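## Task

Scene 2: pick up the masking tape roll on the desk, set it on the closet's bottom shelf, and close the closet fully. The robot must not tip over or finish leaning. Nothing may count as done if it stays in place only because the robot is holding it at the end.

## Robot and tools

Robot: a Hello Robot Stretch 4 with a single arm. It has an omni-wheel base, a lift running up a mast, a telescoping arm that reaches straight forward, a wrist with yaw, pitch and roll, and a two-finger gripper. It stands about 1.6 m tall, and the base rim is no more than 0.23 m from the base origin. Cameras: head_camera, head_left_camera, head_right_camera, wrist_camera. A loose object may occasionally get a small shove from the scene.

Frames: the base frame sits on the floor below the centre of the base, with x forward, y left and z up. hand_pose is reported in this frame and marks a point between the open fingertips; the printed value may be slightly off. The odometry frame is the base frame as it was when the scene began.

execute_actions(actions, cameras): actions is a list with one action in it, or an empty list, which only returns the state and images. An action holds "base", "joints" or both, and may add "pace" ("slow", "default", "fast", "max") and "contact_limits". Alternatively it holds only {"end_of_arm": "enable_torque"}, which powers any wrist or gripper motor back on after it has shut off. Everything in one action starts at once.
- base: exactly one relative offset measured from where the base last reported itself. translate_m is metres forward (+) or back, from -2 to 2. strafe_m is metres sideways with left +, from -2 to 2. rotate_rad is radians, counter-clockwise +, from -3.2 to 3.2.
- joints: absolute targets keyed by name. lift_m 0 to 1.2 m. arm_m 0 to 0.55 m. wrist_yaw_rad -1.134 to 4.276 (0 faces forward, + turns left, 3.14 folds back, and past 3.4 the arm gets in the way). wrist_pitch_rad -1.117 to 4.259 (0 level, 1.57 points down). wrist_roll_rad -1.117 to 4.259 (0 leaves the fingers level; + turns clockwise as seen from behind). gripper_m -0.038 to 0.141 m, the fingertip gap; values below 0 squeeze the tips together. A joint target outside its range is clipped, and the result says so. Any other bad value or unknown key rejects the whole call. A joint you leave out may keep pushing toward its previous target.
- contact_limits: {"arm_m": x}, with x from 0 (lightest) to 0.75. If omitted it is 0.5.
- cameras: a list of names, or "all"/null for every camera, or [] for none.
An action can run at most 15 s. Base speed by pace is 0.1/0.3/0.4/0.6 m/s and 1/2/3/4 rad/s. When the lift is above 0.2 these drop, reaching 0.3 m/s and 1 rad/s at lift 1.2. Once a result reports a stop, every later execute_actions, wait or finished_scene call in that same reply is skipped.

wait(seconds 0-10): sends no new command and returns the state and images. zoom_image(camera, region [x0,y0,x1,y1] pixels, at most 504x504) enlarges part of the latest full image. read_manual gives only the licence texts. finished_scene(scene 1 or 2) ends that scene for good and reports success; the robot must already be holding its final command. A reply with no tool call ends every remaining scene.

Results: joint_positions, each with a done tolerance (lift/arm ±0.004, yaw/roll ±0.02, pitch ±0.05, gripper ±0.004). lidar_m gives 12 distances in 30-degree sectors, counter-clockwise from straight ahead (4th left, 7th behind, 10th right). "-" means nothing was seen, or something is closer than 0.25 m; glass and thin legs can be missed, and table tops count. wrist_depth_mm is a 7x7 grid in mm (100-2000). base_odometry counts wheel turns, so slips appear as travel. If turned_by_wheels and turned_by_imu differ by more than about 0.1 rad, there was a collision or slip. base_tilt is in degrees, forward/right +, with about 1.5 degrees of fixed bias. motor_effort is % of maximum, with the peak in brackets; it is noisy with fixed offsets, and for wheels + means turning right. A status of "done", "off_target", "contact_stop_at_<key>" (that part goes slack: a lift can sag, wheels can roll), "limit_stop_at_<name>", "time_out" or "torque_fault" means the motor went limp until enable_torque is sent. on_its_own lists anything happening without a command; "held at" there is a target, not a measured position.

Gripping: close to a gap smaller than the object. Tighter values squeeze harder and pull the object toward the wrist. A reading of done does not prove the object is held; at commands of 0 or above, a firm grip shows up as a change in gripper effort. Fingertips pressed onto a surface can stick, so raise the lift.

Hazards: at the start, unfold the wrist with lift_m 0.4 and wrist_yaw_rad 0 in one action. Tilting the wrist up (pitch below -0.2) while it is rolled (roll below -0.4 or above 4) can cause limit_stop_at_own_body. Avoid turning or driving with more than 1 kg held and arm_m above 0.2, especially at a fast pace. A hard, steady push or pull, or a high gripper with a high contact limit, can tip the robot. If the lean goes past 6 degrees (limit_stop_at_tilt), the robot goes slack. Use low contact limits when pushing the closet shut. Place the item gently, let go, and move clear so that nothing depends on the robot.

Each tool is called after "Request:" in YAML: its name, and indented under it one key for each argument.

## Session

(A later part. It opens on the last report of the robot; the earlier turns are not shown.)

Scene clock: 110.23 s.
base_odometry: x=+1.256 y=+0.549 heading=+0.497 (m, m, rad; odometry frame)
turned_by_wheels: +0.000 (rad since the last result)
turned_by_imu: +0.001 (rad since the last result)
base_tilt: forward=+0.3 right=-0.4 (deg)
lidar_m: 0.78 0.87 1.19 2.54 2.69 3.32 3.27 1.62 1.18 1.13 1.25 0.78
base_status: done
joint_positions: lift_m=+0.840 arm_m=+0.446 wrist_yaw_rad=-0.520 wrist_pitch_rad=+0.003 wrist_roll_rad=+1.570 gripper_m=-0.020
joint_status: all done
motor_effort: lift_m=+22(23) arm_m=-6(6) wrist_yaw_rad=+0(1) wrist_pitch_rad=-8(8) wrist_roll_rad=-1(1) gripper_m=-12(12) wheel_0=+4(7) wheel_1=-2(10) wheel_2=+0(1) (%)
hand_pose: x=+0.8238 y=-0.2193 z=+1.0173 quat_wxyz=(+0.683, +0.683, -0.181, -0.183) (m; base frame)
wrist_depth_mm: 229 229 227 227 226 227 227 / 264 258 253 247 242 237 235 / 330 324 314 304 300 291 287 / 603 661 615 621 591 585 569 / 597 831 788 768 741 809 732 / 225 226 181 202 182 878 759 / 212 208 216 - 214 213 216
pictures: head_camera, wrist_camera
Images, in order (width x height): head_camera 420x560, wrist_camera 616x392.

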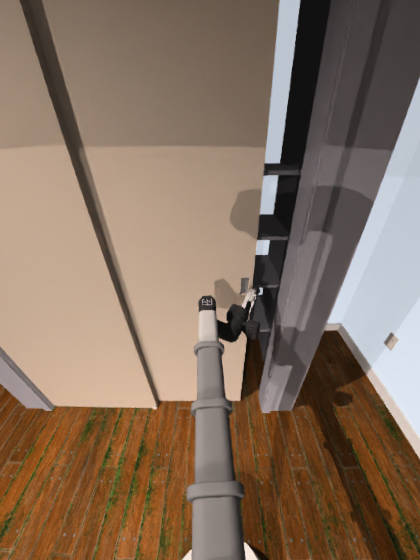

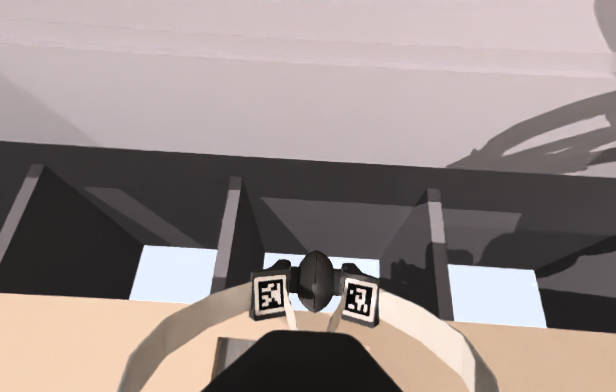

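Request:
execute_actions:
  actions:
    - {"joints":{"arm_m":0.4}}
  cameras: []

Request:
execute_actions:
  actions:
    - {"base":{"strafe_m":0.03},"joints":{"wrist_yaw_rad":-0.4}}
  cameras: ["wrist_camera"]

Scene clock: 111.30 s.
base_odometry: x=+1.256 y=+0.549 heading=+0.497 (m, m, rad; odometry frame)
turned_by_wheels: +0.000 (rad since the last result)
turned_by_imu: +0.000 (rad since the last result)
base_tilt: forward=+0.4 right=-0.3 (deg)
lidar_m: 0.79 0.87 1.18 2.53 2.71 3.31 3.28 1.62 1.19 1.13 1.24 0.81
base_status: not commanded
joint_positions: lift_m=+0.840 arm_m=+0.401 wrist_yaw_rad=-0.520 wrist_pitch_rad=+0.003 wrist_roll_rad=+1.570 gripper_m=-0.020
joint_status: all done
motor_effort: lift_m=+22(21) arm_m=-6(7) wrist_yaw_rad=+0(0) wrist_pitch_rad=-8(8) wrist_roll_rad=+0(1) gripper_m=-14(13) wheel_0=+4(4) wheel_1=-2(2) wheel_2=+0(0) (%)
hand_pose: x=+0.7789 y=-0.2192 z=+1.0173 quat_wxyz=(+0.683, +0.683, -0.181, -0.183) (m; base frame)
wrist_depth_mm: 283 306 307 310 310 312 312 / 270 271 268 268 265 266 267 / 327 320 307 301 294 287 283 / 640 661 621 621 597 370 364 / 621 820 809 778 732 820 732 / 539 778 181 201 182 946 788 / 251 245 253 - 254 251 256
pictures: none
No camera images: the call's "cameras" was empty. Leave "cameras" out to get every camera's image.

Scene clock: 112.23 s.
base_odometry: x=+1.242 y=+0.575 heading=+0.497 (m, m, rad; odometry frame)
turned_by_wheels: +0.000 (rad since the last result)
turned_by_imu: +0.000 (rad since the last result)
base_tilt: forward=+0.3 right=-0.4 (deg)
lidar_m: 0.82 0.85 1.18 2.51 2.66 3.32 3.03 1.66 1.22 1.18 1.28 0.82
base_status: done
joint_positions: lift_m=+0.840 arm_m=+0.401 wrist_yaw_rad=-0.400 wrist_pitch_rad=+0.003 wrist_roll_rad=+1.570 gripper_m=-0.020
joint_status: all done
motor_effort: lift_m=+22(22) arm_m=-6(6) wrist_yaw_rad=+0(6) wrist_pitch_rad=-8(7) wrist_roll_rad=-1(1) gripper_m=-13(12) wheel_0=+1(9) wheel_1=+1(9) wheel_2=+0(0) (%)
hand_pose: x=+0.8036 y=-0.1929 z=+1.0173 quat_wxyz=(+0.693, +0.693, -0.140, -0.142) (m; base frame)
wrist_depth_mm: 289 281 274 268 263 259 255 / 359 349 338 330 324 317 312 / 627 683 621 640 615 597 585 / 609 842 831 917 759 842 759 / 263 263 264 265 266 265 266 / 250 252 181 201 182 252 254 / 239 235 241 - 242 239 243
pictures: wrist_camera
Images, in order (width x height): wrist_camera 616x392.

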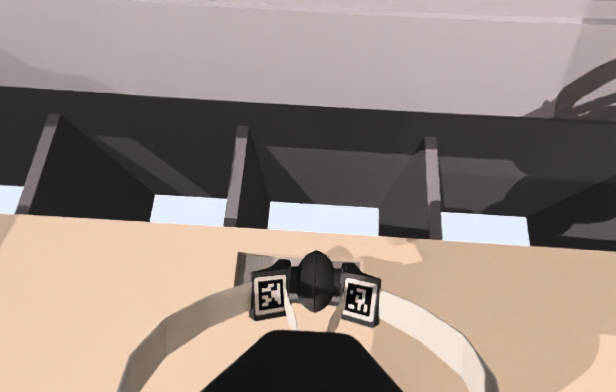

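Request:
execute_actions:
  actions:
    - {"joints":{"arm_m":0.48},"contact_limits":{"arm_m":0.08},"pace":"slow"}
  cameras: ["wrist_camera"]

Scene clock: 113.67 s.
base_odometry: x=+1.242 y=+0.575 heading=+0.496 (m, m, rad; odometry frame)
turned_by_wheels: -0.001 (rad since the last result)
turned_by_imu: +0.000 (rad since the last result)
base_tilt: forward=+0.2 right=-0.2 (deg)
lidar_m: 0.79 0.88 1.15 2.49 2.65 3.32 3.25 1.67 1.22 1.16 1.26 0.82
base_status: not commanded
joint_positions: lift_m=+0.840 arm_m=+0.446 wrist_yaw_rad=-0.418 wrist_pitch_rad=+0.003 wrist_roll_rad=+1.570 gripper_m=-0.020
joint_status: arm_m contact_stop (moved +0.045 of +0.079)
on_its_own: arm_m is slack since a contact_stop (your +0.480 is given up); wrist_yaw_rad is at rest, and its effort (+52) is outside its rest range (-13 to +13)
motor_effort: lift_m=+22(22) arm_m=+0(15) wrist_yaw_rad=+52(63) wrist_pitch_rad=-7(8) wrist_roll_rad=+0(0) gripper_m=-10(12) wheel_0=+2(2) wheel_1=+1(1) wheel_2=-10(10) (%)
contact_limits: arm_m 0.08
hand_pose: x=+0.8452 y=-0.1970 z=+1.0173 quat_wxyz=(+0.692, +0.692, -0.146, -0.148) (m; base frame)
wrist_depth_mm: 282 274 270 264 258 255 252 / 512 500 488 322 315 309 304 / 597 654 597 615 585 580 564 / 559 798 768 878 723 788 741 / 223 224 227 226 225 225 227 / 213 213 182 209 183 215 216 / 202 200 205 - 204 201 205
pictures: wrist_camera
Images, in order (width x height): wrist_camera 616x392.

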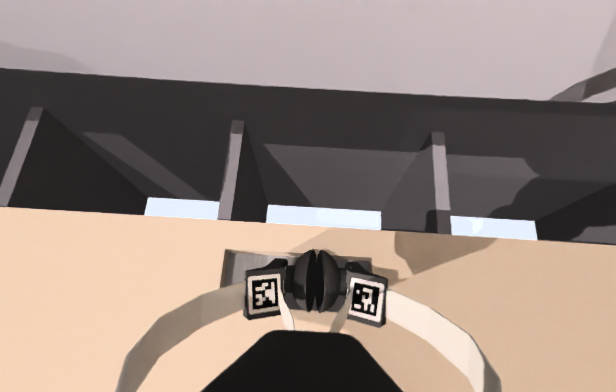

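Request:
execute_actions:
  actions:
    - {"base":{"strafe_m":-0.05},"joints":{"arm_m":0.441,"wrist_yaw_rad":-0.4},"pace":"slow"}
  cameras: ["wrist_camera"]

Scene clock: 115.33 s.
base_odometry: x=+1.265 y=+0.531 heading=+0.496 (m, m, rad; odometry frame)
turned_by_wheels: +0.000 (rad since the last result)
turned_by_imu: +0.000 (rad since the last result)
base_tilt: forward=+0.4 right=-0.4 (deg)
lidar_m: 0.80 0.86 1.20 2.55 2.72 3.33 3.24 1.58 1.18 1.08 1.21 0.79
base_status: done
joint_positions: lift_m=+0.840 arm_m=+0.441 wrist_yaw_rad=-0.411 wrist_pitch_rad=+0.003 wrist_roll_rad=+1.570 gripper_m=-0.020
joint_status: all done
on_its_own: wrist_yaw_rad is at rest, and its effort (+32) is outside its rest range (-13 to +13)
motor_effort: lift_m=+22(23) arm_m=-2(2) wrist_yaw_rad=+32(52) wrist_pitch_rad=-8(8) wrist_roll_rad=-1(1) gripper_m=-11(10) wheel_0=+3(15) wheel_1=-2(6) wheel_2=-5(6) (%)
hand_pose: x=+0.8417 y=-0.1954 z=+1.0173 quat_wxyz=(+0.692, +0.692, -0.143, -0.145) (m; base frame)
wrist_depth_mm: 213 208 205 204 202 200 198 / 265 258 251 245 240 236 232 / 554 549 535 517 307 298 293 / 554 715 668 732 654 668 654 / 224 225 228 228 226 228 228 / 213 213 181 209 182 216 216 / 203 202 204 - 206 202 206
pictures: wrist_camera
Images, in order (width x height): wrist_camera 616x392.

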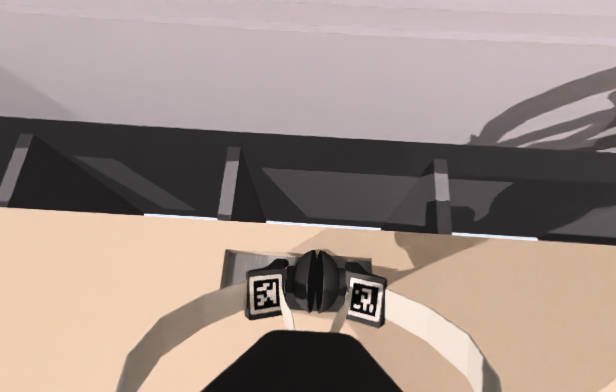

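Request:
execute_actions:
  actions:
    - {"base":{"strafe_m":-0.04},"joints":{"arm_m":0.441},"pace":"slow"}
  cameras: ["wrist_camera"]

Scene clock: 116.83 s.
base_odometry: x=+1.284 y=+0.496 heading=+0.496 (m, m, rad; odometry frame)
turned_by_wheels: +0.000 (rad since the last result)
turned_by_imu: +0.001 (rad since the last result)
base_tilt: forward=+0.2 right=-0.5 (deg)
lidar_m: 0.80 0.87 1.16 2.60 2.73 3.30 3.23 1.55 1.12 1.08 1.18 0.76
base_status: done
joint_positions: lift_m=+0.840 arm_m=+0.441 wrist_yaw_rad=-0.415 wrist_pitch_rad=+0.003 wrist_roll_rad=+1.570 gripper_m=-0.020
joint_status: all done
on_its_own: wrist_yaw_rad is at rest, and its effort (+42) is outside its rest range (-13 to +13)
motor_effort: lift_m=+22(22) arm_m=+0(4) wrist_yaw_rad=+42(43) wrist_pitch_rad=-8(8) wrist_roll_rad=+0(0) gripper_m=-7(10) wheel_0=+9(15) wheel_1=+0(5) wheel_2=-6(4) (%)
hand_pose: x=+0.8407 y=-0.1963 z=+1.0173 quat_wxyz=(+0.692, +0.692, -0.145, -0.147) (m; base frame)
wrist_depth_mm: 183 184 185 186 186 186 186 / 197 191 190 190 186 182 179 / 259 251 242 235 229 223 218 / 554 615 585 609 580 554 549 / 224 224 228 226 225 226 229 / 212 213 182 210 183 215 216 / 202 201 204 - 204 202 206
pictures: wrist_camera
Images, in order (width x height): wrist_camera 616x392.

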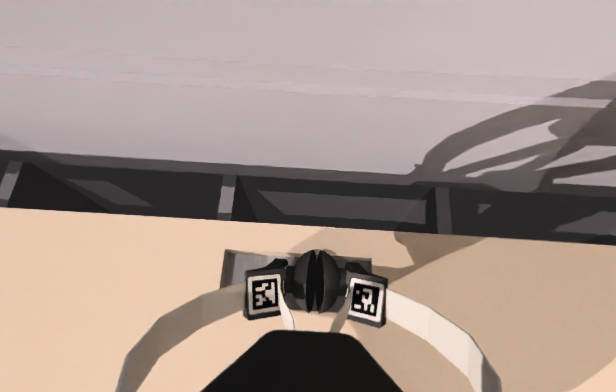

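Request:
execute_actions:
  actions:
    - {"base":{"strafe_m":-0.03},"joints":{"arm_m":0.438},"pace":"slow"}
  cameras: ["wrist_camera","head_camera"]

Scene clock: 118.20 s.
base_odometry: x=+1.298 y=+0.470 heading=+0.496 (m, m, rad; odometry frame)
turned_by_wheels: +0.000 (rad since the last result)
turned_by_imu: +0.000 (rad since the last result)
base_tilt: forward=+0.3 right=-0.3 (deg)
lidar_m: 0.81 0.86 1.17 2.63 2.79 3.33 2.93 1.49 1.09 1.03 1.16 0.79
base_status: done
joint_positions: lift_m=+0.840 arm_m=+0.438 wrist_yaw_rad=-0.412 wrist_pitch_rad=+0.003 wrist_roll_rad=+1.570 gripper_m=-0.020
joint_status: all done
on_its_own: wrist_yaw_rad is at rest, and its effort (+34) is outside its rest range (-13 to +13)
motor_effort: lift_m=+22(22) arm_m=-2(3) wrist_yaw_rad=+34(43) wrist_pitch_rad=-8(8) wrist_roll_rad=-1(0) gripper_m=-11(11) wheel_0=+4(15) wheel_1=-2(5) wheel_2=-5(1) (%)
hand_pose: x=+0.8386 y=-0.1956 z=+1.0173 quat_wxyz=(+0.692, +0.692, -0.144, -0.146) (m; base frame)
wrist_depth_mm: 183 184 185 204 204 205 204 / 172 173 174 174 174 175 175 / 191 184 180 180 178 174 170 / 257 245 255 245 236 227 220 / 224 224 227 227 226 227 228 / 213 213 182 210 182 215 215 / 203 201 204 - 205 202 206
pictures: head_camera, wrist_camera
Images, in order (width x height): head_camera 420x560, wrist_camera 616x392.

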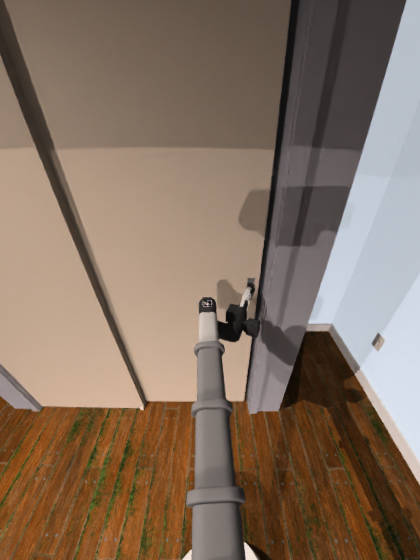

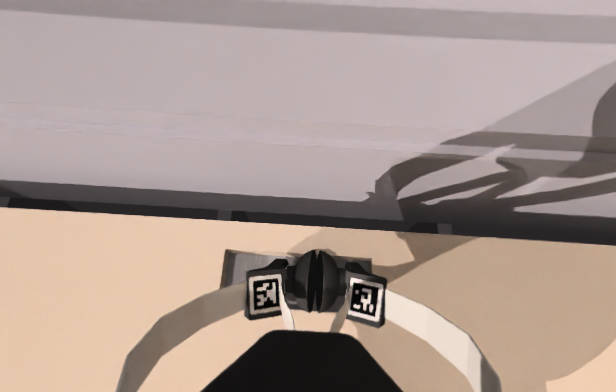

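Small sliver left.

Request:
execute_actions:
  actions:
    - {"base":{"strafe_m":-0.02},"joints":{"arm_m":0.438},"pace":"slow"}
  cameras: ["wrist_camera"]

Scene clock: 119.33 s.
base_odometry: x=+1.307 y=+0.452 heading=+0.495 (m, m, rad; odometry frame)
turned_by_wheels: -0.001 (rad since the last result)
turned_by_imu: +0.000 (rad since the last result)
base_tilt: forward=+0.3 right=-0.3 (deg)
lidar_m: 0.80 0.87 1.18 2.64 2.80 3.34 3.26 1.47 1.07 1.02 1.13 0.77
base_status: done
joint_positions: lift_m=+0.840 arm_m=+0.438 wrist_yaw_rad=-0.413 wrist_pitch_rad=+0.003 wrist_roll_rad=+1.570 gripper_m=-0.020
joint_status: all done
on_its_own: wrist_yaw_rad is at rest, and its effort (+38) is outside its rest range (-13 to +13)
motor_effort: lift_m=+22(22) arm_m=+0(4) wrist_yaw_rad=+38(38) wrist_pitch_rad=-7(8) wrist_roll_rad=-1(1) gripper_m=-10(10) wheel_0=+2(13) wheel_1=-5(3) wheel_2=-5(6) (%)
hand_pose: x=+0.8381 y=-0.1959 z=+1.0173 quat_wxyz=(+0.692, +0.692, -0.144, -0.146) (m; base frame)
wrist_depth_mm: 201 202 203 204 204 205 204 / 172 173 174 174 175 175 176 / 165 165 164 164 164 165 165 / 210 200 191 183 176 171 170 / 224 224 228 228 226 224 225 / 213 214 182 210 182 215 216 / 203 201 203 - 204 202 206
pictures: wrist_camera
Images, in order (width x height): wrist_camera 616x392.

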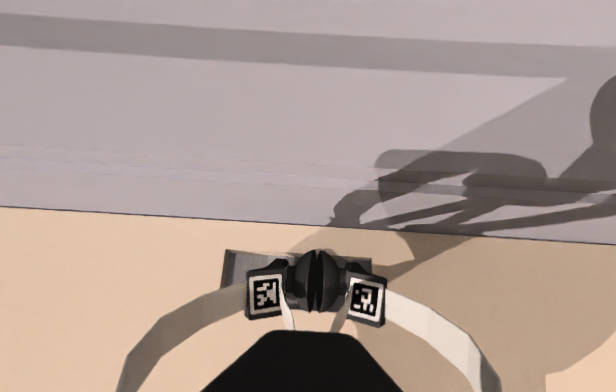

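Request:
execute_actions:
  actions:
    - {"base":{"strafe_m":-0.01},"joints":{"arm_m":0.438},"pace":"slow"}
  cameras: []

Request:
execute_actions:
  actions:
    - {"joints":{"arm_m":0.2}}
  cameras: ["head_camera"]

Request:
finished_scene:
  scene: 2

Scene clock: 120.30 s.
base_odometry: x=+1.312 y=+0.443 heading=+0.497 (m, m, rad; odometry frame)
turned_by_wheels: +0.001 (rad since the last result)
turned_by_imu: +0.002 (rad since the last result)
base_tilt: forward=+0.3 right=-0.2 (deg)
lidar_m: 0.81 0.86 1.17 2.67 2.81 3.34 3.26 1.44 1.07 1.02 1.10 0.75
base_status: done
joint_positions: lift_m=+0.840 arm_m=+0.438 wrist_yaw_rad=-0.410 wrist_pitch_rad=+0.003 wrist_roll_rad=+1.570 gripper_m=-0.020
joint_status: all done
on_its_own: wrist_yaw_rad is at rest, and its effort (+28) is outside its rest range (-13 to +13)
motor_effort: lift_m=+22(22) arm_m=+0(3) wrist_yaw_rad=+28(37) wrist_pitch_rad=-7(7) wrist_roll_rad=+0(0) gripper_m=-8(9) wheel_0=+17(17) wheel_1=+4(8) wheel_2=-4(5) (%)
hand_pose: x=+0.8386 y=-0.1952 z=+1.0173 quat_wxyz=(+0.692, +0.692, -0.143, -0.145) (m; base frame)
wrist_depth_mm: 198 199 200 200 200 202 202 / 169 170 171 172 172 172 173 / 162 162 161 162 162 162 163 / 200 191 182 175 169 168 168 / 222 223 225 224 225 224 223 / 211 212 182 209 184 215 215 / 202 201 205 - 204 200 204
pictures: none
No camera images: the call's "cameras" was empty. Leave "cameras" out to get every camera's image.

Scene clock: 122.13 s.
base_odometry: x=+1.312 y=+0.443 heading=+0.496 (m, m, rad; odometry frame)
turned_by_wheels: -0.001 (rad since the last result)
turned_by_imu: +0.000 (rad since the last result)
base_tilt: forward=+0.3 right=-0.3 (deg)
lidar_m: 0.80 0.86 1.19 2.65 2.83 3.32 3.27 1.43 1.07 1.00 1.07 0.76
base_status: not commanded
joint_positions: lift_m=+0.840 arm_m=+0.201 wrist_yaw_rad=-0.400 wrist_pitch_rad=+0.003 wrist_roll_rad=+1.570 gripper_m=-0.020
joint_status: all done
motor_effort: lift_m=+22(22) arm_m=-6(6) wrist_yaw_rad=+0(27) wrist_pitch_rad=-7(7) wrist_roll_rad=+0(0) gripper_m=-13(12) wheel_0=+3(17) wheel_1=+3(4) wheel_2=+0(4) (%)
hand_pose: x=+0.6037 y=-0.1929 z=+1.0173 quat_wxyz=(+0.693, +0.693, -0.140, -0.141) (m; base frame)
wrist_depth_mm: 1366 1336 1308 1281 1229 1229 1205 / 1336 1366 1366 1336 1366 1366 1336 / 436 439 439 442 442 439 445 / 415 418 418 415 418 418 421 / 387 387 384 382 384 384 384 / 433 436 181 201 182 433 433 / 415 407 415 - 418 413 421
pictures: head_camera
Images, in order (width x height): head_camera 420x560.

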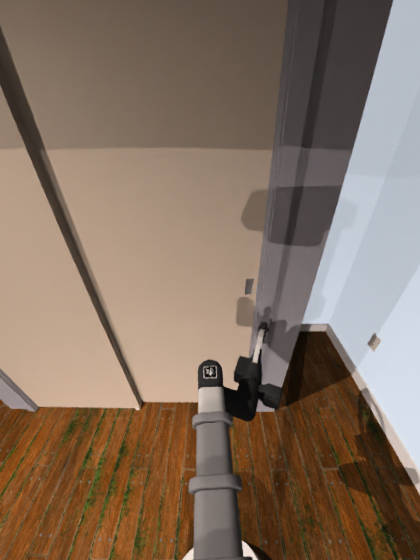

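The scene is finished: the task was done.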